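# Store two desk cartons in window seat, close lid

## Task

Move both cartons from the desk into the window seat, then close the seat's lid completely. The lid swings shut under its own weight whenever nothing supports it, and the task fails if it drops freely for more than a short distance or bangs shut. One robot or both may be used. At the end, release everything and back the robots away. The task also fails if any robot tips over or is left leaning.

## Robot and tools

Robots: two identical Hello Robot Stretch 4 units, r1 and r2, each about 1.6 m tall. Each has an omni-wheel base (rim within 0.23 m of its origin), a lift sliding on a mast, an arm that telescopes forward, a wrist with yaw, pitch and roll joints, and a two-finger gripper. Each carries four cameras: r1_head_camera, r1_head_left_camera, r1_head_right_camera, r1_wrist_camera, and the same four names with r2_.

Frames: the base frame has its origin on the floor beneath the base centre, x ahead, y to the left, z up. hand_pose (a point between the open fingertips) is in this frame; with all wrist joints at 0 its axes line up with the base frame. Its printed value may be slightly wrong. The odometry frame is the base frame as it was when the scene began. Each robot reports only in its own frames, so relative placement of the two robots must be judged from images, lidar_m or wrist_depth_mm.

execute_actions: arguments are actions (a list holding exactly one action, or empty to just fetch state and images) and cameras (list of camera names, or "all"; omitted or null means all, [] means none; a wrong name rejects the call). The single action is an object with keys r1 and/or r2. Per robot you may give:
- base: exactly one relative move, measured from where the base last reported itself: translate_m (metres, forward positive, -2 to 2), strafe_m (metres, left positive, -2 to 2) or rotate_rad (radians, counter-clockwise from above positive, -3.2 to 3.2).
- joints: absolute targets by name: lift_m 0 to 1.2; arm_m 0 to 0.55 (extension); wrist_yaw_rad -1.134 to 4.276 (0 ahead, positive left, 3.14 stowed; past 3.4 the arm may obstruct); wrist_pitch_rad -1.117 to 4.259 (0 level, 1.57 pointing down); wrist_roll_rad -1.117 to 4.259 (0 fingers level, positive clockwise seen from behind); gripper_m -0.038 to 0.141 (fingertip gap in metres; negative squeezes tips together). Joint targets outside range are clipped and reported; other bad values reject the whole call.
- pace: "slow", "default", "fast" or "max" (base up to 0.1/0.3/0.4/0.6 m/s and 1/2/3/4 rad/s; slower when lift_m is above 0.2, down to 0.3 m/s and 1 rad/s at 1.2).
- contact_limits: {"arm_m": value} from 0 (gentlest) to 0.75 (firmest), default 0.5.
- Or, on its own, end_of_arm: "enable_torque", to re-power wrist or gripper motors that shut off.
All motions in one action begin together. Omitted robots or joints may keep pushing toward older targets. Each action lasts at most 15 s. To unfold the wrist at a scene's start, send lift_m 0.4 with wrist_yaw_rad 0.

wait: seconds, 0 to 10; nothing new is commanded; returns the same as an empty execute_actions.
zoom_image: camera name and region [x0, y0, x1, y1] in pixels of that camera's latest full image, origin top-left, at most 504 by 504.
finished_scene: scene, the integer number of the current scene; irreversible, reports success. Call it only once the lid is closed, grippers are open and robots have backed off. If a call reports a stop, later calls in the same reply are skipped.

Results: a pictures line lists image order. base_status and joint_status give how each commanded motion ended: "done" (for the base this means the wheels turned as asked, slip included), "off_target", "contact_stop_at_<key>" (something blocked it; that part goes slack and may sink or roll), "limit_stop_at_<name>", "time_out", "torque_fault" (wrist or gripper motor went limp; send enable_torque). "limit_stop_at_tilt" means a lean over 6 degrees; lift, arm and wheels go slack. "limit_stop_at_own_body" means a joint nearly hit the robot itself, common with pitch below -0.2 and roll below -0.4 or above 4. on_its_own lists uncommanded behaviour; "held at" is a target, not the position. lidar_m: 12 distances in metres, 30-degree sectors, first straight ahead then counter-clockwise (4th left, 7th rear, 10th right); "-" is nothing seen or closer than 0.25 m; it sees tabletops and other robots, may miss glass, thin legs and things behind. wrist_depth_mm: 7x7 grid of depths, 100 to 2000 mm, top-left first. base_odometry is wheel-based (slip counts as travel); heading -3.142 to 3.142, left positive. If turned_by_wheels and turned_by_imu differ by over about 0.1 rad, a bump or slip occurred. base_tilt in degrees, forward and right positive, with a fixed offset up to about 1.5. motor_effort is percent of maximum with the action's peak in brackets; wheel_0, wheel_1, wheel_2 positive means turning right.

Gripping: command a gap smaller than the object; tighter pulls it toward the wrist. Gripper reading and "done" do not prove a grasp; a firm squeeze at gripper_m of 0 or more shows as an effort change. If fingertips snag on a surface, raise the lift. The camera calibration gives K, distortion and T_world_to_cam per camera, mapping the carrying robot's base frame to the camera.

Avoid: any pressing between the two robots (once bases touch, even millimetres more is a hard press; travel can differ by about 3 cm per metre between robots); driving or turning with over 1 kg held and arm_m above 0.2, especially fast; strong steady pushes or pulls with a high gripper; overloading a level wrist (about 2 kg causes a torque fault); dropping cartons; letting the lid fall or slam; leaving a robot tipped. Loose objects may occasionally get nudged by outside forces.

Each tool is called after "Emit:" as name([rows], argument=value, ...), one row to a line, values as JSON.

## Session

Emit:
execute_actions(actions=[])

Scene clock: 0.00 s.
r1.base_odometry: x=+0.000 y=+0.000 heading=+0.000 (m, m, rad; r1's odometry frame)
r1.turned_by_wheels: +0.000 (rad since the last result)
r1.turned_by_imu: +0.000 (rad since the last result)
r1.base_tilt: forward=-0.1 right=-0.5 (deg)
r1.lidar_m: 1.64 1.85 1.84 1.22 1.09 1.13 1.42 1.84 1.68 1.48 2.68 3.07
r1.base_status: not commanded
r1.joint_positions: lift_m=+0.138 arm_m=-0.001 wrist_yaw_rad=+3.202 wrist_pitch_rad=+0.016 wrist_roll_rad=-0.012 gripper_m=+0.057
r1.joint_status: not commanded
r1.motor_effort: lift_m=+19 arm_m=+0 wrist_yaw_rad=+0 wrist_pitch_rad=-4 wrist_roll_rad=+1 gripper_m=-2 wheel_0=+0 wheel_1=-1 wheel_2=+0 (%)
r1.hand_pose: x=-0.1232 y=+0.0699 z=+0.3120 quat_wxyz=(-0.030, -0.008, -0.006, +0.999) (m; r1's base frame)
r1.wrist_depth_mm: - 132 - 1708 1336 1060 904 / - 132 175 1756 1366 1098 917 / - 114 139 1863 1366 1098 946 / - 124 173 1863 1430 1118 976 / 133 133 - 1808 1366 1138 976 / 206 1499 204 1182 198 931 842 / 200 904 842 105 750 647 640
r2.base_odometry: x=+0.000 y=+0.000 heading=+0.000 (m, m, rad; r2's odometry frame)
r2.turned_by_wheels: +0.000 (rad since the last result)
r2.turned_by_imu: +0.000 (rad since the last result)
r2.base_tilt: forward=-1.0 right=+0.0 (deg)
r2.lidar_m: 0.73 0.99 1.90 1.94 1.94 2.72 1.61 1.16 1.36 1.09 0.76 0.71
r2.base_status: not commanded
r2.joint_positions: lift_m=+0.242 arm_m=+0.000 wrist_yaw_rad=+3.224 wrist_pitch_rad=+0.017 wrist_roll_rad=-0.003 gripper_m=+0.057
r2.joint_status: not commanded
r2.motor_effort: lift_m=+17 arm_m=+0 wrist_yaw_rad=+0 wrist_pitch_rad=-7 wrist_roll_rad=-2 gripper_m=-4 wheel_0=+0 wheel_1=+0 wheel_2=-1 (%)
r2.hand_pose: x=-0.1242 y=+0.0633 z=+0.4150 quat_wxyz=(-0.041, -0.008, -0.002, +0.999) (m; r2's base frame)
r2.wrist_depth_mm: - 113 128 - - - - / - 110 129 - - - - / - 118 139 - - - - / 134 133 - - - - - / 1756 - 1983 - 1863 - - / 228 1336 1138 1205 1118 1255 1255 / 225 904 960 - 991 878 917
pictures: r1_head_camera, r1_head_left_camera, r1_head_right_camera, r1_wrist_camera, r2_head_camera, r2_head_left_camera, r2_head_right_camera, r2_wrist_camera
camera_calibration (this result's frames):
r1_wrist_camera: T_world_to_cam=[[-0.0110875, 0.985909, -0.166915, -0.0161209], [0.0227602, -0.166633, -0.985756, 0.374332], [-0.999679, -0.0147286, -0.0205919, 0.111608], [0, 0, 0, 1]] pos_world=[0.102874, 0.0799137, 0.368608]
r2_wrist_camera: T_world_to_cam=[[-0.0402499, 0.998199, 0.0444862, -0.0991321], [0.0981068, 0.0482552, -0.994005, 0.458494], [-0.994362, -0.0356442, -0.0998723, 0.149048], [0, 0, 0, 1]] pos_world=[0.0992367, 0.0821416, 0.475041]
Images, in order (width x height): r1_head_camera 420x560, r1_head_left_camera 420x672, r1_head_right_camera 420x672, r1_wrist_camera 616x392, r2_head_camera 420x560, r2_head_left_camera 420x672, r2_head_right_camera 420x672, r2_wrist_camera 616x392.

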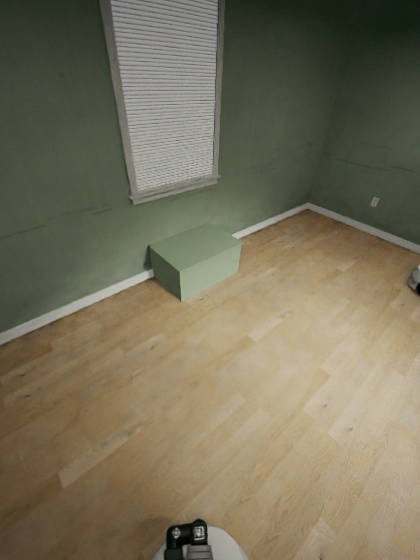

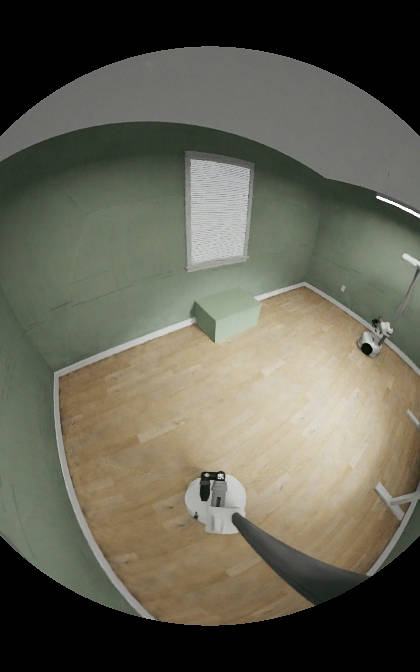

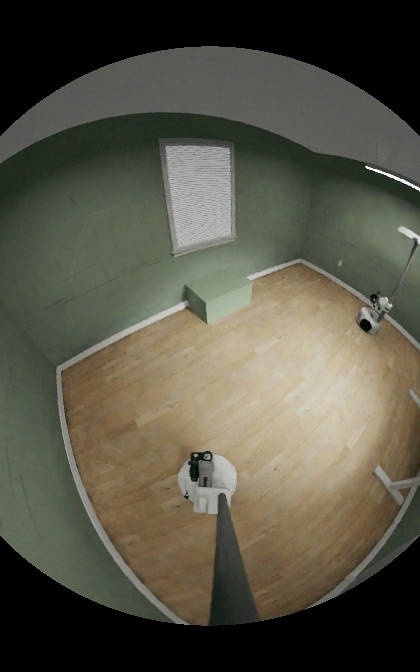

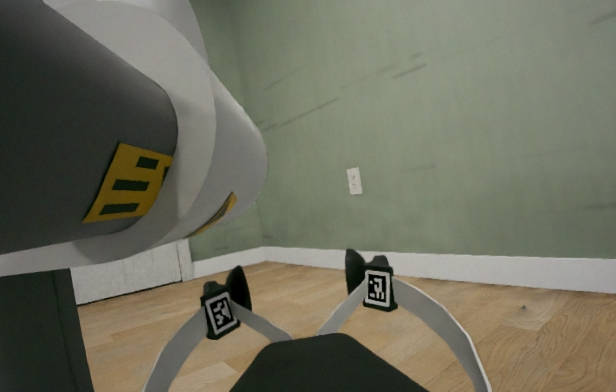

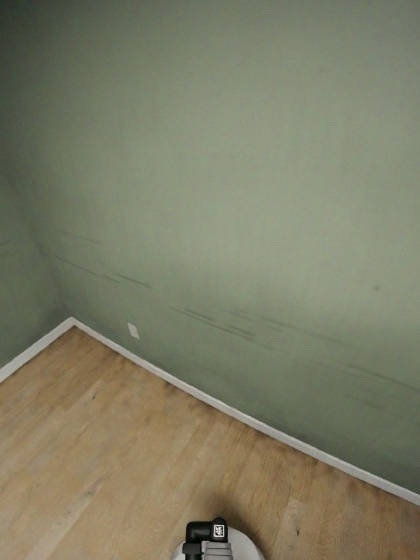

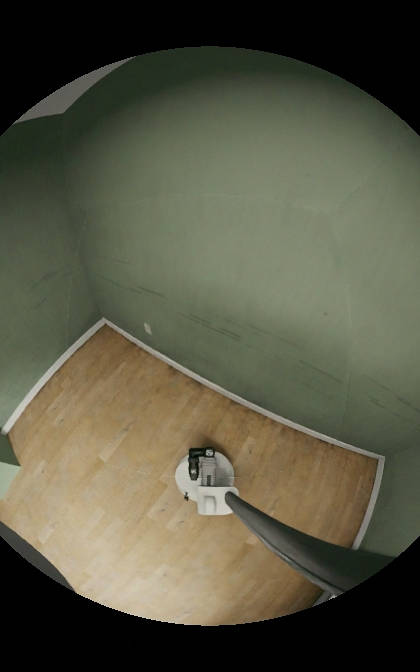

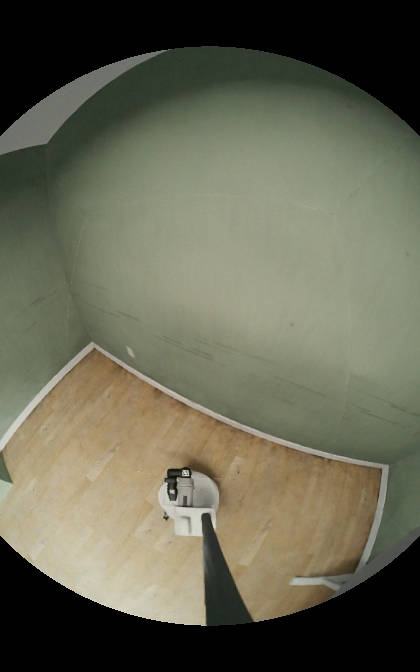

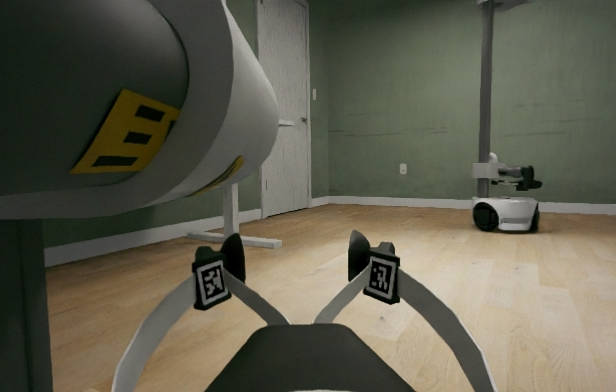

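Emit:
zoom_image(camera="r1_head_camera", region=[120, 200, 280, 320])

Region (120, 200, 280, 320) of r1_head_camera's 420x560 image, scaled by 3.150, with more detail than that image has; it fills the top 378 rows of this view, and the rest is white.

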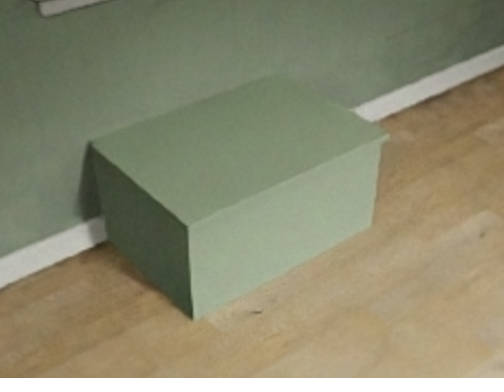

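Emit:
execute_actions([
  {"r1": {"base": {"translate_m": 1.05}, "joints": {"lift_m": 0.35, "wrist_yaw_rad": 0, "gripper_m": 0.0}, "pace": "max"}, "r2": {"base": {"rotate_rad": -2.5}, "joints": {"lift_m": 0.61, "wrist_yaw_rad": 0, "gripper_m": 0.141}, "pace": "fast"}},
], cameras=["r1_head_camera", "r2_head_camera", "r2_wrist_camera"])

Scene clock: 21.70 s.
r1.base_odometry: x=+1.050 y=+0.000 heading=+0.001 (m, m, rad; r1's odometry frame)
r1.turned_by_wheels: +0.001 (rad since the last result)
r1.turned_by_imu: -0.004 (rad since the last result)
r1.base_tilt: forward=-0.1 right=-0.3 (deg)
r1.lidar_m: 0.59 0.65 1.03 1.31 1.76 1.78 2.25 2.70 1.92 2.22 2.21 0.89
r1.base_status: done
r1.joint_positions: lift_m=+0.350 arm_m=-0.001 wrist_yaw_rad=+0.000 wrist_pitch_rad=+0.016 wrist_roll_rad=-0.012 gripper_m=+0.000
r1.joint_status: all done
r1.motor_effort: lift_m=+22(27) arm_m=+0(0) wrist_yaw_rad=-1(7) wrist_pitch_rad=-6(7) wrist_roll_rad=+0(0) gripper_m=-7(8) wheel_0=+2(8) wheel_1=+3(10) wheel_2=+2(19) (%)
r1.hand_pose: x=+0.4585 y=-0.0873 z=+0.5234 quat_wxyz=(+1.000, -0.006, +0.008, +0.000) (m; r1's base frame)
r1.wrist_depth_mm: 759 854 1042 1281 1661 - - / 750 854 1025 1255 1618 - - / 732 842 991 1205 1576 - - / 741 842 991 1229 1537 - - / 732 842 991 1118 1464 1983 - / 723 788 723 196 182 1397 1281 / 691 554 469 106 699 991 991
r2.base_odometry: x=+0.000 y=+0.000 heading=-2.500 (m, m, rad; r2's odometry frame)
r2.turned_by_wheels: -2.500 (rad since the last result)
r2.turned_by_imu: -2.531 (rad since the last result)
r2.base_tilt: forward=-1.0 right=-0.1 (deg)
r2.lidar_m: 1.15 1.87 0.98 0.74 0.71 0.77 1.10 1.89 1.93 2.14 4.04 1.43
r2.base_status: done
r2.joint_positions: lift_m=+0.610 arm_m=+0.000 wrist_yaw_rad=+0.000 wrist_pitch_rad=+0.017 wrist_roll_rad=-0.003 gripper_m=+0.141
r2.joint_status: all done
r2.motor_effort: lift_m=+22(23) arm_m=+0(0) wrist_yaw_rad=-1(6) wrist_pitch_rad=-6(8) wrist_roll_rad=-2(1) gripper_m=-1(2) wheel_0=+2(9) wheel_1=+2(10) wheel_2=-1(14) (%)
r2.hand_pose: x=+0.4590 y=-0.0873 z=+0.7830 quat_wxyz=(+1.000, -0.002, +0.008, +0.000) (m; r2's base frame)
r2.wrist_depth_mm: 1397 1537 1708 1983 - - - / 1430 1576 1756 1983 - - - / 1430 1618 1808 - - - - / 1430 1618 1430 1255 1921 1921 - / 1430 1537 1756 - - - - / 1499 1576 1708 168 - 1983 - / 1499 1576 1576 - 1756 1618 1618
pictures: r1_head_camera, r2_head_camera, r2_wrist_camera
camera_calibration (this result's frames):
r2_wrist_camera: T_world_to_cam=[[-0.041972, -0.998128, 0.0444863, -0.115209], [-0.101735, -0.0400246, -0.994006, 0.858366], [0.993926, -0.0462462, -0.0998648, -0.153221], [0, 0, 0, 1]] pos_world=[0.234781, -0.0877237, 0.843044]
Images, in order (width x height): r1_head_camera 420x560, r2_head_camera 420x560, r2_wrist_camera 616x392.

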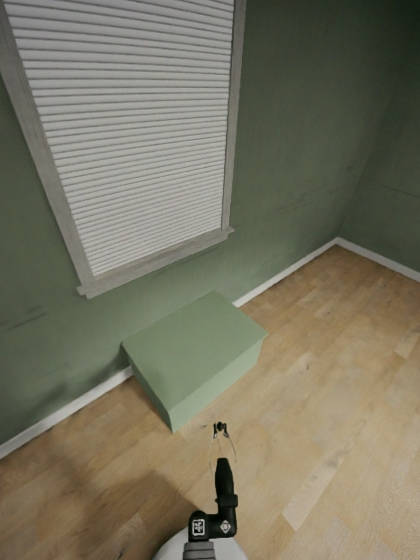

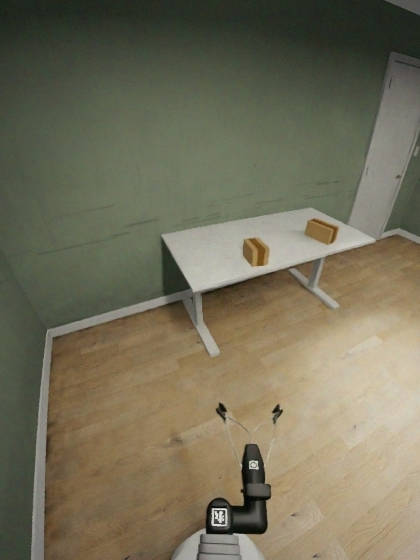

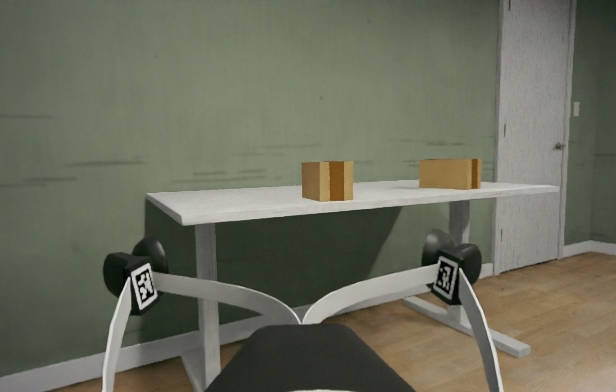

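Emit:
execute_actions([
  {"r1": {"base": {"rotate_rad": 0.68}, "joints": {"wrist_yaw_rad": -0.7, "lift_m": 0.2, "arm_m": 0.1}, "pace": "fast"}, "r2": {"base": {"translate_m": 0.5}, "pace": "fast"}},
], cameras=["r1_head_camera", "r1_wrist_camera", "r2_head_camera", "r2_wrist_camera"])

Emit:
zoom_image(camera="r2_head_camera", region=[160, 220, 420, 400])

Scene clock: 29.57 s.
r1.base_odometry: x=+1.050 y=+0.000 heading=+0.680 (m, m, rad; r1's odometry frame)
r1.turned_by_wheels: +0.680 (rad since the last result)
r1.turned_by_imu: +0.685 (rad since the last result)
r1.base_tilt: forward=+0.0 right=-0.3 (deg)
r1.lidar_m: 0.98 1.05 1.49 1.76 1.85 2.56 1.95 1.98 2.21 2.96 0.76 0.59
r1.base_status: done
r1.joint_positions: lift_m=+0.200 arm_m=+0.099 wrist_yaw_rad=-0.700 wrist_pitch_rad=+0.016 wrist_roll_rad=-0.012 gripper_m=+0.000
r1.joint_status: all done
r1.motor_effort: lift_m=+16(20) arm_m=+8(7) wrist_yaw_rad=-1(7) wrist_pitch_rad=-5(3) wrist_roll_rad=+0(1) gripper_m=-4(5) wheel_0=-1(9) wheel_1=-2(14) wheel_2=-1(12) (%)
r1.hand_pose: x=+0.4339 y=-0.2526 z=+0.3739 quat_wxyz=(+0.939, -0.003, +0.010, -0.343) (m; r1's base frame)
r1.wrist_depth_mm: 627 732 891 1118 1464 - - / 640 741 878 1078 1397 - - / 640 732 878 1078 1366 1983 - / 634 723 866 1025 1229 1756 - / 627 683 574 455 512 699 1576 / 615 597 320 195 181 683 976 / 615 640 330 106 500 683 732
r2.base_odometry: x=-0.400 y=-0.300 heading=-2.499 (m, m, rad; r2's odometry frame)
r2.turned_by_wheels: +0.000 (rad since the last result)
r2.turned_by_imu: -0.003 (rad since the last result)
r2.base_tilt: forward=-1.1 right=-0.2 (deg)
r2.lidar_m: 0.67 0.77 1.28 0.97 0.94 1.01 1.45 2.35 2.17 2.20 3.82 0.84
r2.base_status: done
r2.joint_positions: lift_m=+0.610 arm_m=+0.000 wrist_yaw_rad=+0.000 wrist_pitch_rad=+0.017 wrist_roll_rad=-0.003 gripper_m=+0.141
r2.joint_status: not commanded
r2.motor_effort: lift_m=+22(22) arm_m=+0(0) wrist_yaw_rad=+0(1) wrist_pitch_rad=-8(7) wrist_roll_rad=-1(2) gripper_m=+5(0) wheel_0=+1(7) wheel_1=+1(8) wheel_2=+1(14) (%)
r2.hand_pose: x=+0.4590 y=-0.0874 z=+0.7830 quat_wxyz=(+1.000, -0.002, +0.008, +0.000) (m; r2's base frame)
r2.wrist_depth_mm: 1042 1138 1281 1430 1661 1921 - / 1042 1160 1255 1464 1661 1983 - / 1060 1182 1281 1464 1708 1921 - / 1042 1160 1281 842 676 1098 1008 / 1042 459 539 597 661 778 - / 1060 427 1308 168 1708 1499 - / 1078 1160 1336 - 1708 1499 1618
pictures: r1_head_camera, r1_wrist_camera, r2_head_camera, r2_wrist_camera
camera_calibration (this result's frames):
r1_wrist_camera: T_world_to_cam=[[-0.6711, -0.722334, -0.166909, 0.173195], [0.0982259, 0.136519, -0.985756, 0.412742], [0.734831, -0.677935, -0.0206659, -0.25509], [0, 0, 0, 1]] pos_world=[0.263137, -0.104177, 0.430499]
r2_wrist_camera: T_world_to_cam=[[-0.0422655, -0.998116, 0.0444863, -0.11516], [-0.101747, -0.0399946, -0.994006, 0.858392], [0.993912, -0.0465385, -0.0998649, -0.153216], [0, 0, 0, 1]] pos_world=[0.234755, -0.0877426, 0.843069]
Images, in order (width x height): r1_head_camera 420x560, r1_wrist_camera 616x392, r2_head_camera 420x560, r2_wrist_camera 616x392.

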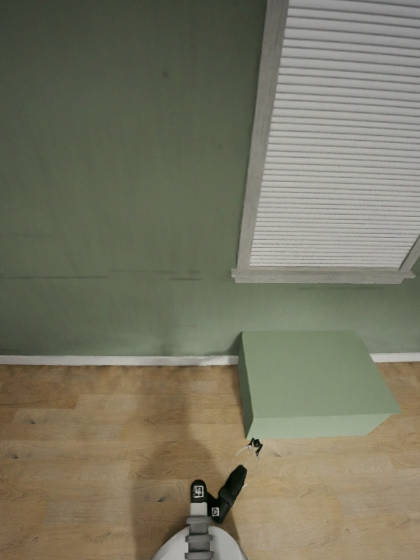

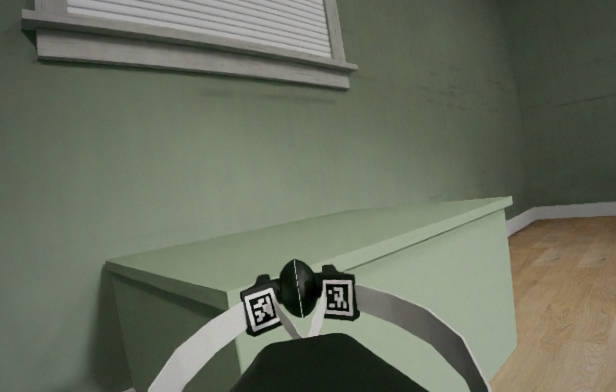

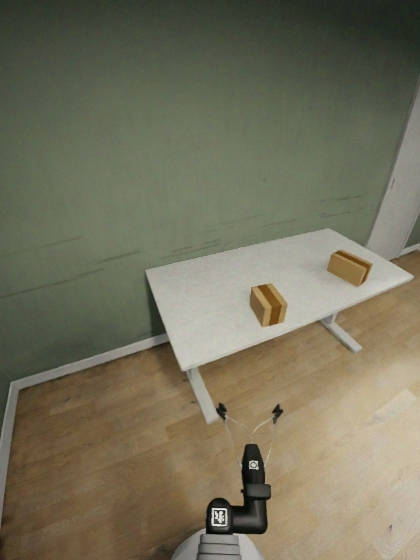

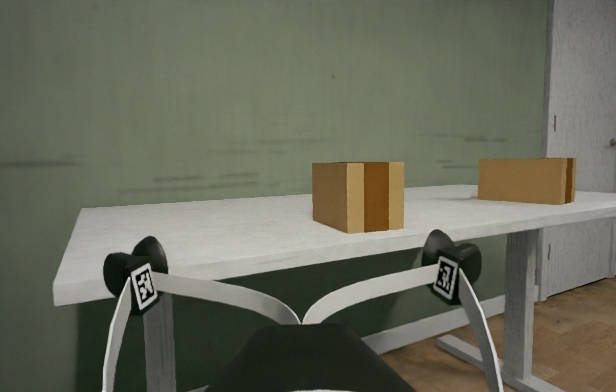

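Region (160, 220, 420, 400) of r2_head_camera's 420x560 image, scaled by 1.938, with more detail than that image has; it fills the top 349 rows of this view, and the rest is white.

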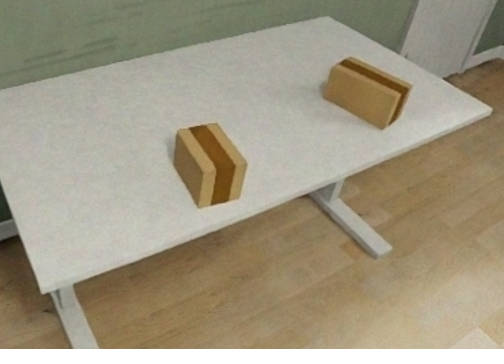

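Emit:
execute_actions([
  {"r1": {"joints": {"lift_m": 0.13, "arm_m": 0.16}}, "r2": {"base": {"rotate_rad": -0.12}, "joints": {"lift_m": 1.05, "wrist_pitch_rad": 1.57, "wrist_yaw_rad": 0.47}, "pace": "fast"}},
], cameras=["r1_wrist_camera"])

Emit:
execute_actions([
  {"r1": {"joints": {"arm_m": 0.25}, "pace": "slow", "contact_limits": {"arm_m": 0.05}}, "r2": {"base": {"translate_m": 0.3}, "joints": {"arm_m": 0.479}, "pace": "fast"}},
], cameras=["r1_wrist_camera", "r2_wrist_camera", "r2_head_camera"])

Scene clock: 58.87 s.
r1.base_odometry: x=+1.050 y=+0.000 heading=+0.680 (m, m, rad; r1's odometry frame)
r1.turned_by_wheels: +0.000 (rad since the last result)
r1.turned_by_imu: -0.001 (rad since the last result)
r1.base_tilt: forward=-0.2 right=-0.4 (deg)
r1.lidar_m: 1.01 1.06 1.49 1.76 1.84 2.55 1.95 1.99 2.21 2.97 0.77 0.59
r1.base_status: not commanded
r1.joint_positions: lift_m=+0.130 arm_m=+0.159 wrist_yaw_rad=-0.700 wrist_pitch_rad=+0.016 wrist_roll_rad=-0.012 gripper_m=+0.000
r1.joint_status: all done
r1.motor_effort: lift_m=+16(16) arm_m=+8(8) wrist_yaw_rad=+0(0) wrist_pitch_rad=-5(9) wrist_roll_rad=+0(1) gripper_m=-7(5) wheel_0=-1(1) wheel_1=-2(2) wheel_2=-1(1) (%)
r1.hand_pose: x=+0.4938 y=-0.2527 z=+0.3039 quat_wxyz=(+0.939, -0.003, +0.010, -0.343) (m; r1's base frame)
r1.wrist_depth_mm: 603 691 831 1008 1336 - - / 597 691 820 1008 1308 1921 - / 597 676 809 991 1255 1808 - / 585 661 759 387 424 574 - / 574 554 327 306 399 564 1281 / 569 603 322 196 181 544 750 / 564 597 319 106 399 554 615
r2.base_odometry: x=-0.400 y=-0.299 heading=-2.619 (m, m, rad; r2's odometry frame)
r2.turned_by_wheels: -0.120 (rad since the last result)
r2.turned_by_imu: -0.122 (rad since the last result)
r2.base_tilt: forward=-1.0 right=-0.2 (deg)
r2.lidar_m: 0.66 0.67 1.43 1.02 0.95 0.98 1.29 2.33 2.17 2.21 3.81 0.96
r2.base_status: done
r2.joint_positions: lift_m=+1.050 arm_m=+0.000 wrist_yaw_rad=+0.470 wrist_pitch_rad=+1.570 wrist_roll_rad=-0.003 gripper_m=+0.141
r2.joint_status: all done
r2.motor_effort: lift_m=+22(24) arm_m=+0(0) wrist_yaw_rad=+1(8) wrist_pitch_rad=+0(8) wrist_roll_rad=-2(1) gripper_m=+1(3) wheel_0=+4(6) wheel_1=+3(8) wheel_2=-1(7) (%)
r2.hand_pose: x=+0.2103 y=-0.0779 z=+0.9394 quat_wxyz=(+0.688, -0.166, +0.687, +0.166) (m; r2's base frame)
r2.wrist_depth_mm: 1138 1138 1138 1138 1160 1182 1182 / 1118 1160 1138 1182 1160 1182 1205 / 1160 1138 1160 1160 1205 1205 1205 / 1160 1160 960 1182 1229 1205 1205 / 1160 960 976 1008 1205 1229 1229 / 1182 1160 960 168 1229 1229 1255 / 1205 1182 1205 - 1255 1255 1281
pictures: r1_wrist_camera
camera_calibration (this result's frames):
r1_wrist_camera: T_world_to_cam=[[-0.671331, -0.722119, -0.166909, 0.201821], [0.0982697, 0.136488, -0.985756, 0.337872], [0.734614, -0.678171, -0.0206659, -0.300512], [0, 0, 0, 1]] pos_world=[0.323046, -0.104175, 0.360534]
Images, in order (width x height): r1_wrist_camera 616x392.

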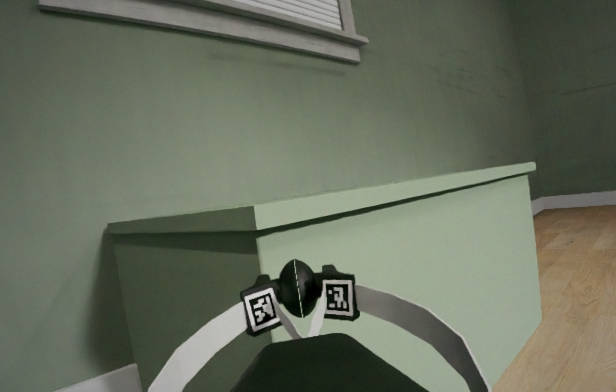

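Scene clock: 61.20 s.
r1.base_odometry: x=+1.050 y=+0.000 heading=+0.681 (m, m, rad; r1's odometry frame)
r1.turned_by_wheels: +0.000 (rad since the last result)
r1.turned_by_imu: +0.000 (rad since the last result)
r1.base_tilt: forward=-0.2 right=-0.5 (deg)
r1.lidar_m: 0.99 1.08 1.50 1.76 1.83 2.57 1.92 2.00 2.22 2.97 0.76 0.60
r1.base_status: not commanded
r1.joint_positions: lift_m=+0.130 arm_m=+0.238 wrist_yaw_rad=-0.717 wrist_pitch_rad=+0.016 wrist_roll_rad=-0.012 gripper_m=+0.000
r1.joint_status: arm_m contact_stop (moved +0.079 of +0.091)
r1.on_its_own: arm_m is slack since a contact_stop (your +0.250 is given up); wrist_yaw_rad is at rest, and its effort (+48) is outside its rest range (-13 to +13)
r1.motor_effort: lift_m=+16(16) arm_m=+0(15) wrist_yaw_rad=+48(49) wrist_pitch_rad=-3(7) wrist_roll_rad=+1(1) gripper_m=-5(7) wheel_0=+6(6) wheel_1=-2(2) wheel_2=-1(1) (%)
r1.contact_limits: arm_m 0.05
r1.hand_pose: x=+0.5689 y=-0.2554 z=+0.3041 quat_wxyz=(+0.936, -0.003, +0.010, -0.351) (m; r1's base frame)
r1.wrist_depth_mm: 539 621 741 917 1255 1863 - / 530 609 741 917 1182 1808 - / 535 615 732 891 1182 1708 - / 525 597 691 279 290 402 699 / 517 525 322 236 274 392 647 / 508 549 319 202 186 384 597 / 504 544 315 106 277 377 564
r2.base_odometry: x=-0.660 y=-0.449 heading=-2.619 (m, m, rad; r2's odometry frame)
r2.turned_by_wheels: +0.000 (rad since the last result)
r2.turned_by_imu: -0.001 (rad since the last result)
r2.base_tilt: forward=-1.2 right=-0.1 (deg)
r2.lidar_m: 0.42 0.38 1.20 1.17 1.11 1.14 1.51 2.59 2.30 2.23 3.66 0.58
r2.base_status: done
r2.joint_positions: lift_m=+1.050 arm_m=+0.477 wrist_yaw_rad=+0.470 wrist_pitch_rad=+1.570 wrist_roll_rad=-0.004 gripper_m=+0.141
r2.joint_status: all done
r2.motor_effort: lift_m=+22(22) arm_m=+9(10) wrist_yaw_rad=-1(1) wrist_pitch_rad=+0(1) wrist_roll_rad=-1(1) gripper_m=+5(1) wheel_0=+1(7) wheel_1=+2(8) wheel_2=+0(10) (%)
r2.hand_pose: x=+0.6881 y=-0.0778 z=+0.9394 quat_wxyz=(+0.688, -0.166, +0.687, +0.166) (m; r2's base frame)
r2.wrist_depth_mm: 418 424 427 433 436 442 445 / 424 430 430 439 442 445 449 / 427 433 442 439 445 452 452 / 436 436 442 325 449 455 455 / 436 442 445 330 332 459 466 / 445 442 452 168 459 466 469 / 449 452 455 - 1229 1255 1281
pictures: r1_wrist_camera, r2_head_camera, r2_wrist_camera
camera_calibration (this result's frames):
r1_wrist_camera: T_world_to_cam=[[-0.683243, -0.710855, -0.166927, 0.259994], [0.100892, 0.134509, -0.985763, 0.329], [0.723187, -0.690357, -0.0201831, -0.354311], [0, 0, 0, 1]] pos_world=[0.400678, -0.104037, 0.360564]
r2_wrist_camera: T_world_to_cam=[[0.49128, -0.869929, 0.0432187, -0.458855], [-0.869445, -0.486833, 0.0840168, 0.518341], [-0.0520484, -0.0788521, -0.995527, 1.19369], [0, 0, 0, 1]] pos_world=[0.738225, -0.0527, 1.16463]
Images, in order (width x height): r1_wrist_camera 616x392, r2_head_camera 420x560, r2_wrist_camera 616x392.

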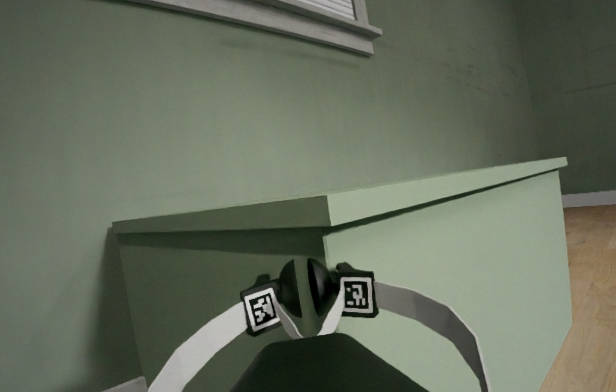

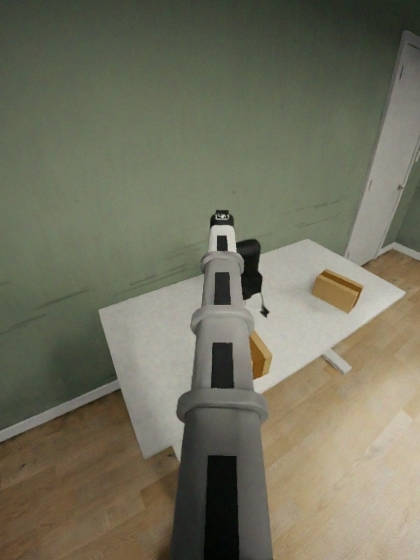

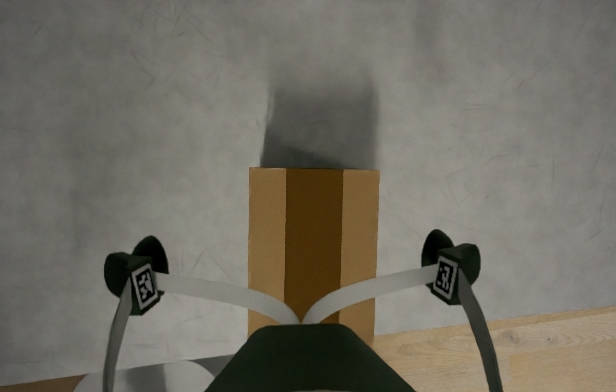

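Emit:
execute_actions([
  {"r1": {"joints": {"arm_m": 0.2}}, "r2": {"base": {"strafe_m": -0.027}, "joints": {"arm_m": 0.459, "lift_m": 0.97}}},
], cameras=["r2_wrist_camera"])

Emit:
execute_actions([
  {"r1": {"base": {"strafe_m": -0.03}}},
], cameras=["r1_wrist_camera"])

Scene clock: 73.87 s.
r1.base_odometry: x=+1.050 y=+0.000 heading=+0.681 (m, m, rad; r1's odometry frame)
r1.turned_by_wheels: +0.000 (rad since the last result)
r1.turned_by_imu: -0.001 (rad since the last result)
r1.base_tilt: forward=-0.2 right=-0.4 (deg)
r1.lidar_m: 1.00 1.07 1.50 1.75 1.85 2.56 1.94 1.98 2.21 2.96 0.78 0.61
r1.base_status: not commanded
r1.joint_positions: lift_m=+0.130 arm_m=+0.201 wrist_yaw_rad=-0.700 wrist_pitch_rad=+0.016 wrist_roll_rad=-0.012 gripper_m=+0.000
r1.joint_status: all done
r1.motor_effort: lift_m=+16(15) arm_m=-8(8) wrist_yaw_rad=+2(48) wrist_pitch_rad=-5(5) wrist_roll_rad=+1(1) gripper_m=-6(9) wheel_0=+4(6) wheel_1=-1(2) wheel_2=-1(1) (%)
r1.hand_pose: x=+0.5365 y=-0.2528 z=+0.3040 quat_wxyz=(+0.939, -0.003, +0.010, -0.343) (m; r1's base frame)
r1.wrist_depth_mm: 564 654 768 946 1281 1921 - / 559 640 778 946 1229 1808 - / 559 640 768 931 1205 1756 - / 554 621 715 370 347 466 1983 / 549 554 329 262 329 462 1025 / 530 574 324 195 182 449 668 / 530 574 320 105 327 452 597
r2.base_odometry: x=-0.674 y=-0.426 heading=-2.619 (m, m, rad; r2's odometry frame)
r2.turned_by_wheels: +0.000 (rad since the last result)
r2.turned_by_imu: -0.001 (rad since the last result)
r2.base_tilt: forward=-1.0 right=-0.1 (deg)
r2.lidar_m: 0.42 0.40 1.21 1.20 1.13 1.17 1.54 2.59 2.28 2.21 3.62 0.62
r2.base_status: done
r2.joint_positions: lift_m=+0.970 arm_m=+0.461 wrist_yaw_rad=+0.470 wrist_pitch_rad=+1.570 wrist_roll_rad=-0.004 gripper_m=+0.141
r2.joint_status: all done
r2.motor_effort: lift_m=+13(20) arm_m=-10(11) wrist_yaw_rad=+0(1) wrist_pitch_rad=-2(1) wrist_roll_rad=-1(1) gripper_m=-1(1) wheel_0=-1(10) wheel_1=+0(8) wheel_2=+0(1) (%)
r2.hand_pose: x=+0.6714 y=-0.0778 z=+0.8601 quat_wxyz=(+0.688, -0.166, +0.687, +0.166) (m; r2's base frame)
r2.wrist_depth_mm: 345 345 349 353 357 359 364 / 347 353 351 359 359 362 366 / 349 355 241 242 364 370 370 / 353 359 244 246 368 370 377 / 359 359 247 247 251 377 379 / 364 364 248 168 377 379 384 / 368 373 368 - 1160 1160 1182
pictures: r2_wrist_camera
camera_calibration (this result's frames):
r2_wrist_camera: T_world_to_cam=[[0.491151, -0.870002, 0.0432082, -0.447158], [-0.869505, -0.486686, 0.0842546, 0.510292], [-0.0522728, -0.0789514, -0.995507, 1.11404], [0, 0, 0, 1]] pos_world=[0.721557, -0.0527211, 1.08537]
Images, in order (width x height): r2_wrist_camera 616x392.

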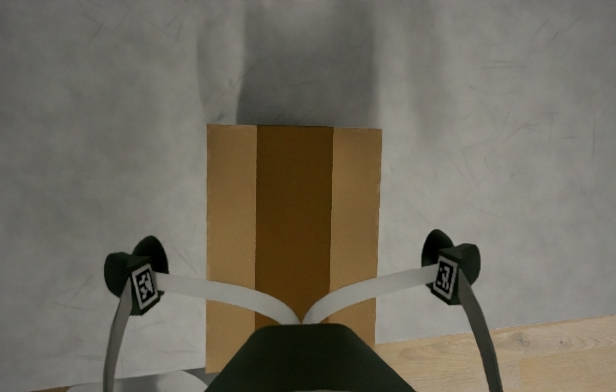

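Scene clock: 74.80 s.
r1.base_odometry: x=+1.069 y=-0.023 heading=+0.681 (m, m, rad; r1's odometry frame)
r1.turned_by_wheels: +0.000 (rad since the last result)
r1.turned_by_imu: +0.000 (rad since the last result)
r1.base_tilt: forward=-0.3 right=-0.4 (deg)
r1.lidar_m: 0.92 1.06 1.50 1.77 1.87 2.60 1.95 1.98 2.18 2.94 0.77 0.60
r1.base_status: done
r1.joint_positions: lift_m=+0.130 arm_m=+0.201 wrist_yaw_rad=-0.700 wrist_pitch_rad=+0.016 wrist_roll_rad=-0.012 gripper_m=+0.000
r1.joint_status: not commanded
r1.motor_effort: lift_m=+16(16) arm_m=-8(8) wrist_yaw_rad=+2(1) wrist_pitch_rad=-4(3) wrist_roll_rad=+0(0) gripper_m=-7(4) wheel_0=+2(11) wheel_1=-2(9) wheel_2=+0(1) (%)
r1.hand_pose: x=+0.5365 y=-0.2528 z=+0.3040 quat_wxyz=(+0.939, -0.003, +0.010, -0.343) (m; r1's base frame)
r1.wrist_depth_mm: 559 654 778 931 1281 1921 - / 564 647 778 946 1205 1808 - / 559 647 768 931 1205 1708 - / 554 615 715 364 345 469 - / 544 445 265 250 327 455 1025 / 535 484 260 196 182 445 668 / 525 535 258 106 327 452 597
r2.base_odometry: x=-0.674 y=-0.426 heading=-2.619 (m, m, rad; r2's odometry frame)
r2.turned_by_wheels: +0.000 (rad since the last result)
r2.turned_by_imu: +0.000 (rad since the last result)
r2.base_tilt: forward=-1.0 right=-0.1 (deg)
r2.lidar_m: 0.42 0.40 1.21 1.21 1.14 1.18 1.53 2.58 2.26 2.17 3.63 0.58
r2.base_status: not commanded
r2.joint_positions: lift_m=+0.970 arm_m=+0.461 wrist_yaw_rad=+0.470 wrist_pitch_rad=+1.570 wrist_roll_rad=-0.004 gripper_m=+0.141
r2.joint_status: not commanded
r2.motor_effort: lift_m=+13(13) arm_m=-10(10) wrist_yaw_rad=+0(0) wrist_pitch_rad=-1(0) wrist_roll_rad=-1(1) gripper_m=-2(6) wheel_0=-1(1) wheel_1=-1(1) wheel_2=+0(0) (%)
r2.hand_pose: x=+0.6714 y=-0.0778 z=+0.8601 quat_wxyz=(+0.688, -0.166, +0.687, +0.166) (m; r2's base frame)
r2.wrist_depth_mm: 345 347 349 353 357 362 366 / 347 353 355 355 362 366 368 / 353 353 243 243 364 368 373 / 355 357 244 245 368 370 377 / 357 362 247 249 252 375 379 / 362 362 249 168 377 379 384 / 366 370 370 - 1182 1182 1182
pictures: r1_wrist_camera
camera_calibration (this result's frames):
r1_wrist_camera: T_world_to_cam=[[-0.671666, -0.721806, -0.166916, 0.230733], [0.0985484, 0.136253, -0.98576, 0.333555], [0.73427, -0.678551, -0.0203834, -0.33197], [0, 0, 0, 1]] pos_world=[0.36586, -0.104162, 0.360552]
Images, in order (width x height): r1_wrist_camera 616x392.

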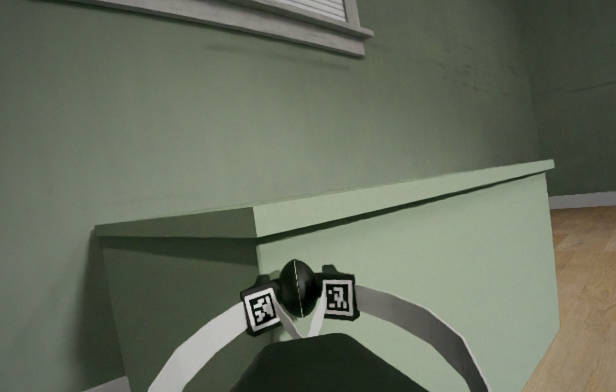

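Emit:
execute_actions([
  {"r1": {"joints": {"arm_m": 0.222}, "pace": "slow", "contact_limits": {"arm_m": 0.1}}, "r2": {"joints": {"lift_m": 0.91}}},
], cameras=["r1_wrist_camera", "r2_wrist_camera"])

Emit:
execute_actions([
  {"r1": {"joints": {"lift_m": 0.185}, "pace": "slow"}, "r2": {"joints": {"gripper_m": 0.02}}},
], cameras=["r1_wrist_camera", "r2_wrist_camera"])

Scene clock: 80.43 s.
r1.base_odometry: x=+1.068 y=-0.023 heading=+0.681 (m, m, rad; r1's odometry frame)
r1.turned_by_wheels: +0.001 (rad since the last result)
r1.turned_by_imu: +0.000 (rad since the last result)
r1.base_tilt: forward=-0.3 right=-0.4 (deg)
r1.lidar_m: 0.96 1.07 1.49 1.79 1.87 2.60 1.95 1.99 2.17 2.92 0.76 0.60
r1.base_status: not commanded
r1.joint_positions: lift_m=+0.130 arm_m=+0.208 wrist_yaw_rad=-0.712 wrist_pitch_rad=+0.015 wrist_roll_rad=-0.012 gripper_m=+0.000
r1.joint_status: arm_m contact_stop (moved +0.007 of +0.021)
r1.on_its_own: arm_m is slack since a contact_stop (your +0.222 is given up); wrist_yaw_rad is at rest, and its effort (+36) is outside its rest range (-13 to +13)
r1.motor_effort: lift_m=+15(16) arm_m=+0(14) wrist_yaw_rad=+36(37) wrist_pitch_rad=-1(7) wrist_roll_rad=+1(1) gripper_m=-3(3) wheel_0=+10(10) wheel_1=-2(2) wheel_2=+0(0) (%)
r1.contact_limits: arm_m 0.1
r1.hand_pose: x=+0.5401 y=-0.2547 z=+0.3044 quat_wxyz=(+0.937, -0.003, +0.009, -0.349) (m; r1's base frame)
r1.wrist_depth_mm: 564 647 778 931 1255 1921 - / 559 647 778 931 1255 1863 - / 554 634 759 917 1205 1708 - / 549 615 707 336 340 462 - / 539 439 266 243 320 455 1042 / 535 480 265 193 182 442 668 / 525 525 260 105 322 449 597
r2.base_odometry: x=-0.674 y=-0.426 heading=-2.619 (m, m, rad; r2's odometry frame)
r2.turned_by_wheels: +0.000 (rad since the last result)
r2.turned_by_imu: -0.001 (rad since the last result)
r2.base_tilt: forward=-0.8 right=+0.0 (deg)
r2.lidar_m: 0.43 0.40 1.21 1.20 1.14 1.18 1.53 2.57 2.27 2.16 3.63 0.59
r2.base_status: not commanded
r2.joint_positions: lift_m=+0.910 arm_m=+0.461 wrist_yaw_rad=+0.470 wrist_pitch_rad=+1.570 wrist_roll_rad=-0.004 gripper_m=+0.141
r2.joint_status: all done
r2.motor_effort: lift_m=+12(13) arm_m=-9(10) wrist_yaw_rad=+0(1) wrist_pitch_rad=-1(0) wrist_roll_rad=-1(1) gripper_m=+1(2) wheel_0=-1(1) wheel_1=-1(1) wheel_2=+0(0) (%)
r2.hand_pose: x=+0.6714 y=-0.0778 z=+0.8002 quat_wxyz=(+0.688, -0.166, +0.687, +0.166) (m; r2's base frame)
r2.wrist_depth_mm: 286 289 291 296 298 301 304 / 290 294 296 297 303 306 307 / 293 297 182 183 186 307 310 / 297 300 183 185 188 312 314 / 298 300 186 187 190 314 317 / 301 303 187 167 192 319 322 / 307 309 189 - 319 322 1118
pictures: r1_wrist_camera, r2_wrist_camera
camera_calibration (this result's frames):
r1_wrist_camera: T_world_to_cam=[[-0.680136, -0.713817, -0.166976, 0.238411], [0.101131, 0.134233, -0.985776, 0.331928], [0.726077, -0.687348, -0.0191076, -0.334124], [0, 0, 0, 1]] pos_world=[0.371184, -0.104033, 0.360631]
r2_wrist_camera: T_world_to_cam=[[0.491151, -0.870002, 0.0432079, -0.444566], [-0.869504, -0.486685, 0.0842613, 0.51533], [-0.0522789, -0.0789545, -0.995506, 1.05438], [0, 0, 0, 1]] pos_world=[0.721553, -0.0527213, 1.02542]
Images, in order (width x height): r1_wrist_camera 616x392, r2_wrist_camera 616x392.

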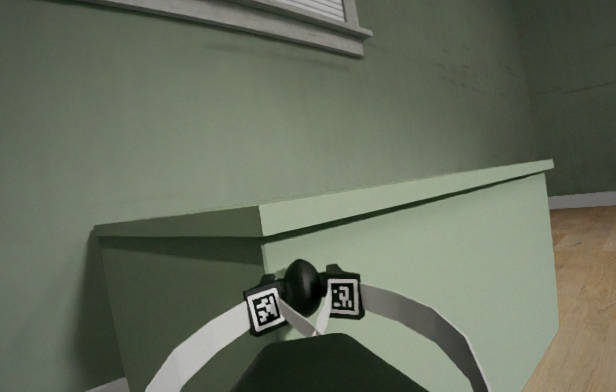

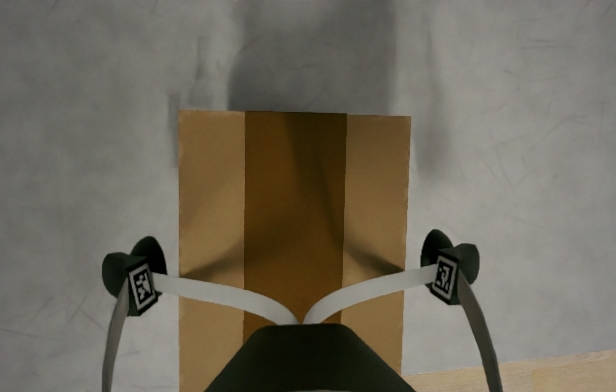

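not run: a stop came earlier in this reply.

Emit:
execute_actions([
  {"r1": {"base": {"strafe_m": 0.014}, "joints": {"arm_m": 0.2}}, "r2": {"joints": {"gripper_m": 0.02}}},
], cameras=["r2_wrist_camera"])

Emit:
execute_actions([
  {"r1": {"joints": {"arm_m": 0.222}, "pace": "slow", "contact_limits": {"arm_m": 0.1}}, "r2": {"joints": {"lift_m": 1.0, "arm_m": 0.05}}},
], cameras=["r1_wrist_camera", "r2_wrist_camera"])

Scene clock: 87.80 s.
r1.base_odometry: x=+1.060 y=-0.012 heading=+0.681 (m, m, rad; r1's odometry frame)
r1.turned_by_wheels: +0.000 (rad since the last result)
r1.turned_by_imu: -0.001 (rad since the last result)
r1.base_tilt: forward=-0.1 right=-0.5 (deg)
r1.lidar_m: 0.97 1.08 1.49 1.77 1.87 2.59 1.94 1.99 2.19 2.95 0.75 0.60
r1.base_status: done
r1.joint_positions: lift_m=+0.130 arm_m=+0.201 wrist_yaw_rad=-0.700 wrist_pitch_rad=+0.016 wrist_roll_rad=-0.012 gripper_m=+0.000
r1.joint_status: all done
r1.motor_effort: lift_m=+16(16) arm_m=-8(8) wrist_yaw_rad=+2(36) wrist_pitch_rad=-3(6) wrist_roll_rad=+1(1) gripper_m=-3(5) wheel_0=+0(9) wheel_1=+3(13) wheel_2=+0(0) (%)
r1.hand_pose: x=+0.5365 y=-0.2528 z=+0.3041 quat_wxyz=(+0.939, -0.003, +0.009, -0.343) (m; r1's base frame)
r1.wrist_depth_mm: 564 647 788 946 1255 1863 - / 559 647 768 946 1229 1756 - / 559 640 759 931 1205 1756 - / 554 615 715 379 345 469 1983 / 544 504 297 250 325 459 1042 / 539 544 293 195 182 445 668 / 525 564 289 105 327 452 591
r2.base_odometry: x=-0.674 y=-0.426 heading=-2.619 (m, m, rad; r2's odometry frame)
r2.turned_by_wheels: +0.000 (rad since the last result)
r2.turned_by_imu: -0.001 (rad since the last result)
r2.base_tilt: forward=-1.0 right=+0.0 (deg)
r2.lidar_m: 0.42 0.39 1.22 1.20 1.13 1.17 1.55 2.57 2.28 2.18 3.63 0.60
r2.base_status: not commanded
r2.joint_positions: lift_m=+0.910 arm_m=+0.461 wrist_yaw_rad=+0.470 wrist_pitch_rad=+1.570 wrist_roll_rad=-0.004 gripper_m=+0.021
r2.joint_status: all done
r2.motor_effort: lift_m=+14(14) arm_m=-9(10) wrist_yaw_rad=+0(0) wrist_pitch_rad=-1(1) wrist_roll_rad=+0(2) gripper_m=-31(26) wheel_0=-1(1) wheel_1=+0(0) wheel_2=+0(0) (%)
r2.hand_pose: x=+0.6714 y=-0.0778 z=+0.8000 quat_wxyz=(+0.688, -0.166, +0.687, +0.166) (m; r2's base frame)
r2.wrist_depth_mm: 286 287 291 294 296 300 301 / 290 290 294 296 300 304 304 / 291 294 158 160 161 307 309 / 296 297 160 161 163 309 312 / 298 298 162 163 165 310 315 / 301 170 163 164 167 177 319 / 304 307 165 - 169 324 1118
pictures: r2_wrist_camera
camera_calibration (this result's frames):
r2_wrist_camera: T_world_to_cam=[[0.491149, -0.870003, 0.0432109, -0.444546], [-0.869509, -0.486688, 0.0841924, 0.515392], [-0.0522174, -0.0789233, -0.995512, 1.05421], [0, 0, 0, 1]] pos_world=[0.721524, -0.0527193, 1.02529]
Images, in order (width x height): r2_wrist_camera 616x392.

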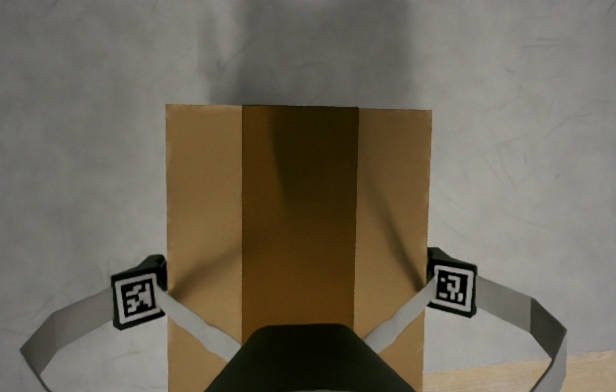

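Scene clock: 90.10 s.
r1.base_odometry: x=+1.060 y=-0.012 heading=+0.682 (m, m, rad; r1's odometry frame)
r1.turned_by_wheels: +0.001 (rad since the last result)
r1.turned_by_imu: +0.000 (rad since the last result)
r1.base_tilt: forward=-0.2 right=-0.4 (deg)
r1.lidar_m: 0.97 1.07 1.51 1.77 1.85 2.61 1.92 1.98 2.19 2.95 0.78 0.61
r1.base_status: not commanded
r1.joint_positions: lift_m=+0.130 arm_m=+0.218 wrist_yaw_rad=-0.714 wrist_pitch_rad=+0.015 wrist_roll_rad=-0.012 gripper_m=+0.000
r1.joint_status: arm_m contact_stop (moved +0.017 of +0.021)
r1.on_its_own: arm_m is slack since a contact_stop; wrist_yaw_rad is at rest, and its effort (+39) is outside its rest range (-13 to +13)
r1.motor_effort: lift_m=+16(15) arm_m=+0(15) wrist_yaw_rad=+39(40) wrist_pitch_rad=-3(4) wrist_roll_rad=+1(1) gripper_m=-1(5) wheel_0=+6(6) wheel_1=+3(4) wheel_2=+0(0) (%)
r1.contact_limits: arm_m 0.1
r1.hand_pose: x=+0.5502 y=-0.2549 z=+0.3042 quat_wxyz=(+0.937, -0.003, +0.009, -0.349) (m; r1's base frame)
r1.wrist_depth_mm: 554 634 768 931 1255 1863 - / 549 634 759 931 1229 1808 - / 544 627 750 931 1182 1708 - / 535 615 707 325 322 442 1983 / 530 488 294 238 306 433 707 / 525 525 287 201 185 424 654 / 517 549 286 105 306 415 591
r2.base_odometry: x=-0.674 y=-0.426 heading=-2.619 (m, m, rad; r2's odometry frame)
r2.turned_by_wheels: +0.000 (rad since the last result)
r2.turned_by_imu: -0.001 (rad since the last result)
r2.base_tilt: forward=-1.1 right=-0.2 (deg)
r2.lidar_m: 0.28 0.41 1.20 1.21 1.13 1.17 1.54 2.58 2.29 2.17 3.63 0.25
r2.base_status: not commanded
r2.joint_positions: lift_m=+1.000 arm_m=+0.052 wrist_yaw_rad=+0.470 wrist_pitch_rad=+1.570 wrist_roll_rad=-0.004 gripper_m=+0.021
r2.joint_status: all done
r2.motor_effort: lift_m=+23(24) arm_m=-10(10) wrist_yaw_rad=+0(0) wrist_pitch_rad=-3(2) wrist_roll_rad=-1(0) gripper_m=-31(28) wheel_0=-1(1) wheel_1=+0(0) wheel_2=+0(0) (%)
r2.hand_pose: x=+0.2623 y=-0.0779 z=+0.8892 quat_wxyz=(+0.688, -0.166, +0.687, +0.166) (m; r2's base frame)
r2.wrist_depth_mm: 1060 1078 1078 1118 1118 1098 1138 / 1078 1078 1098 1118 1138 1138 1138 / 1098 1118 158 160 161 1138 1160 / 1118 1098 160 161 163 1160 1160 / 1138 904 162 163 165 1160 1182 / 1138 170 163 164 167 177 1182 / 1138 1160 165 - 169 1205 1205
pictures: r1_wrist_camera, r2_wrist_camera
camera_calibration (this result's frames):
r1_wrist_camera: T_world_to_cam=[[-0.681066, -0.712935, -0.166954, 0.245859], [0.100956, 0.134403, -0.985771, 0.33094], [0.725229, -0.68823, -0.0195617, -0.341225], [0, 0, 0, 1]] pos_world=[0.381502, -0.104039, 0.360603]
r2_wrist_camera: T_world_to_cam=[[0.490953, -0.870115, 0.0431916, -0.24747], [-0.869595, -0.486459, 0.0846325, 0.151784], [-0.052629, -0.0791098, -0.995476, 1.12169], [0, 0, 0, 1]] pos_world=[0.31252, -0.052754, 1.11446]
Images, in order (width x height): r1_wrist_camera 616x392, r2_wrist_camera 616x392.

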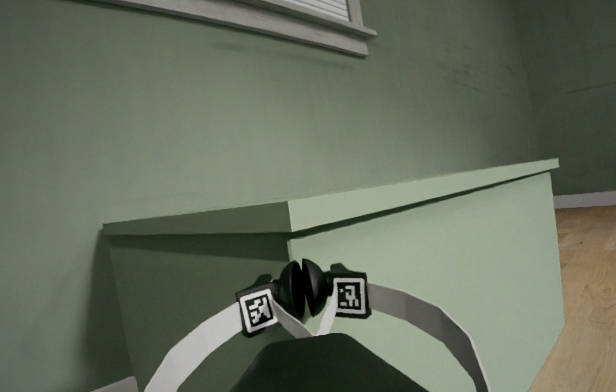

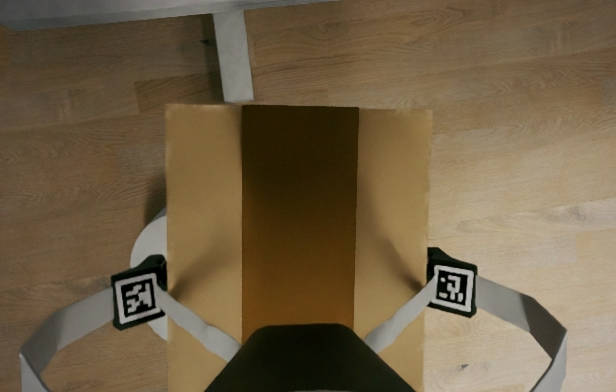

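Emit:
execute_actions([
  {"r1": {"joints": {"arm_m": 0.213, "lift_m": 0.185}, "pace": "slow"}, "r2": {"base": {"rotate_rad": -2.0}, "joints": {"wrist_yaw_rad": 0.0}, "pace": "fast"}},
], cameras=["r1_wrist_camera", "r2_head_camera"])

Scene clock: 98.27 s.
r1.base_odometry: x=+1.060 y=-0.012 heading=+0.682 (m, m, rad; r1's odometry frame)
r1.turned_by_wheels: +0.000 (rad since the last result)
r1.turned_by_imu: -0.001 (rad since the last result)
r1.base_tilt: forward=-0.1 right=-0.5 (deg)
r1.lidar_m: 0.98 1.07 1.51 1.77 1.86 2.59 1.94 2.00 2.10 2.94 0.76 0.60
r1.base_status: not commanded
r1.joint_positions: lift_m=+0.184 arm_m=+0.214 wrist_yaw_rad=-0.705 wrist_pitch_rad=+0.044 wrist_roll_rad=-0.012 gripper_m=+0.000
r1.joint_status: all done
r1.on_its_own: wrist_yaw_rad is at rest, and its effort (+15) is outside its rest range (-13 to +13); wrist_pitch_rad is at rest, and its effort (-85) is outside its rest range (-23 to +23)
r1.motor_effort: lift_m=+34(35) arm_m=-6(8) wrist_yaw_rad=+15(39) wrist_pitch_rad=-85(90) wrist_roll_rad=+0(0) gripper_m=-5(7) wheel_0=+3(6) wheel_1=+3(4) wheel_2=+0(0) (%)
r1.hand_pose: x=+0.5479 y=-0.2534 z=+0.3493 quat_wxyz=(+0.938, +0.002, +0.023, -0.345) (m; r1's base frame)
r1.wrist_depth_mm: 544 627 750 917 1229 1808 - / 539 627 750 917 1205 1756 - / 544 621 741 917 1182 1708 - / 539 621 715 820 442 480 1983 / 539 500 303 229 315 445 1042 / 530 544 293 200 183 442 683 / 525 559 286 106 319 452 627
r2.base_odometry: x=-0.674 y=-0.426 heading=+1.665 (m, m, rad; r2's odometry frame)
r2.turned_by_wheels: -1.999 (rad since the last result)
r2.turned_by_imu: -2.024 (rad since the last result)
r2.base_tilt: forward=-0.9 right=-0.1 (deg)
r2.lidar_m: 2.27 2.19 1.33 0.56 0.42 0.41 1.25 1.18 1.13 1.19 1.66 2.58
r2.base_status: done
r2.joint_positions: lift_m=+1.000 arm_m=+0.052 wrist_yaw_rad=+0.000 wrist_pitch_rad=+1.570 wrist_roll_rad=-0.004 gripper_m=+0.021
r2.joint_status: all done
r2.motor_effort: lift_m=+23(23) arm_m=-10(10) wrist_yaw_rad=+0(7) wrist_pitch_rad=-1(0) wrist_roll_rad=+0(2) gripper_m=-30(30) wheel_0=+4(6) wheel_1=+3(9) wheel_2=+2(6) (%)
r2.hand_pose: x=+0.2228 y=-0.0874 z=+0.8893 quat_wxyz=(+0.707, -0.001, +0.707, +0.001) (m; r2's base frame)
r2.wrist_depth_mm: 1078 1078 1098 1098 1098 1118 1138 / 1098 1078 1098 1078 1118 1138 1138 / 1098 1098 159 160 161 1138 1182 / 1118 1098 160 161 163 1160 1160 / 1118 1138 162 163 165 1160 1205 / 1138 170 163 165 166 177 1205 / 1138 1160 165 - 168 1205 1255
pictures: r1_wrist_camera, r2_head_camera
camera_calibration (this result's frames):
r1_wrist_camera: T_world_to_cam=[[-0.678596, -0.715627, -0.165483, 0.250331], [0.0780359, 0.15378, -0.985019, 0.39263], [0.730354, -0.681344, -0.0485096, -0.328511], [0, 0, 0, 1]] pos_world=[0.379164, -0.105063, 0.412237]
Images, in order (width x height): r1_wrist_camera 616x392, r2_head_camera 420x560.

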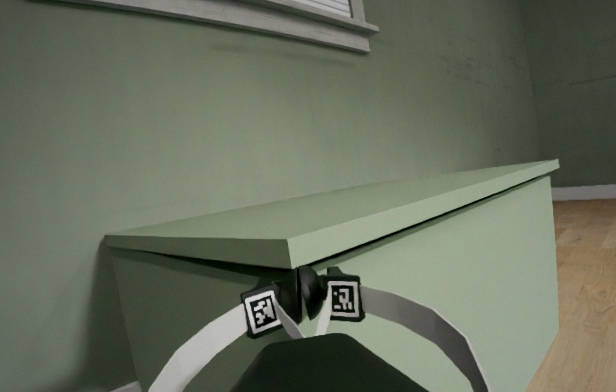

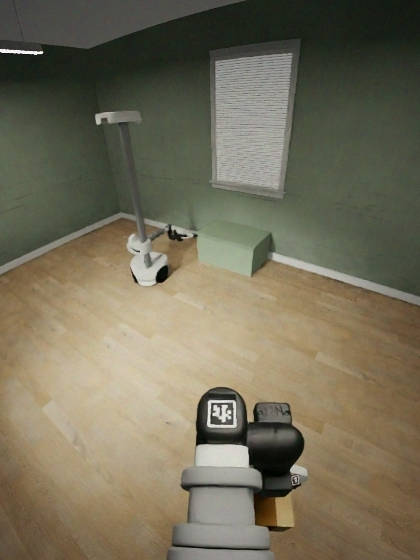

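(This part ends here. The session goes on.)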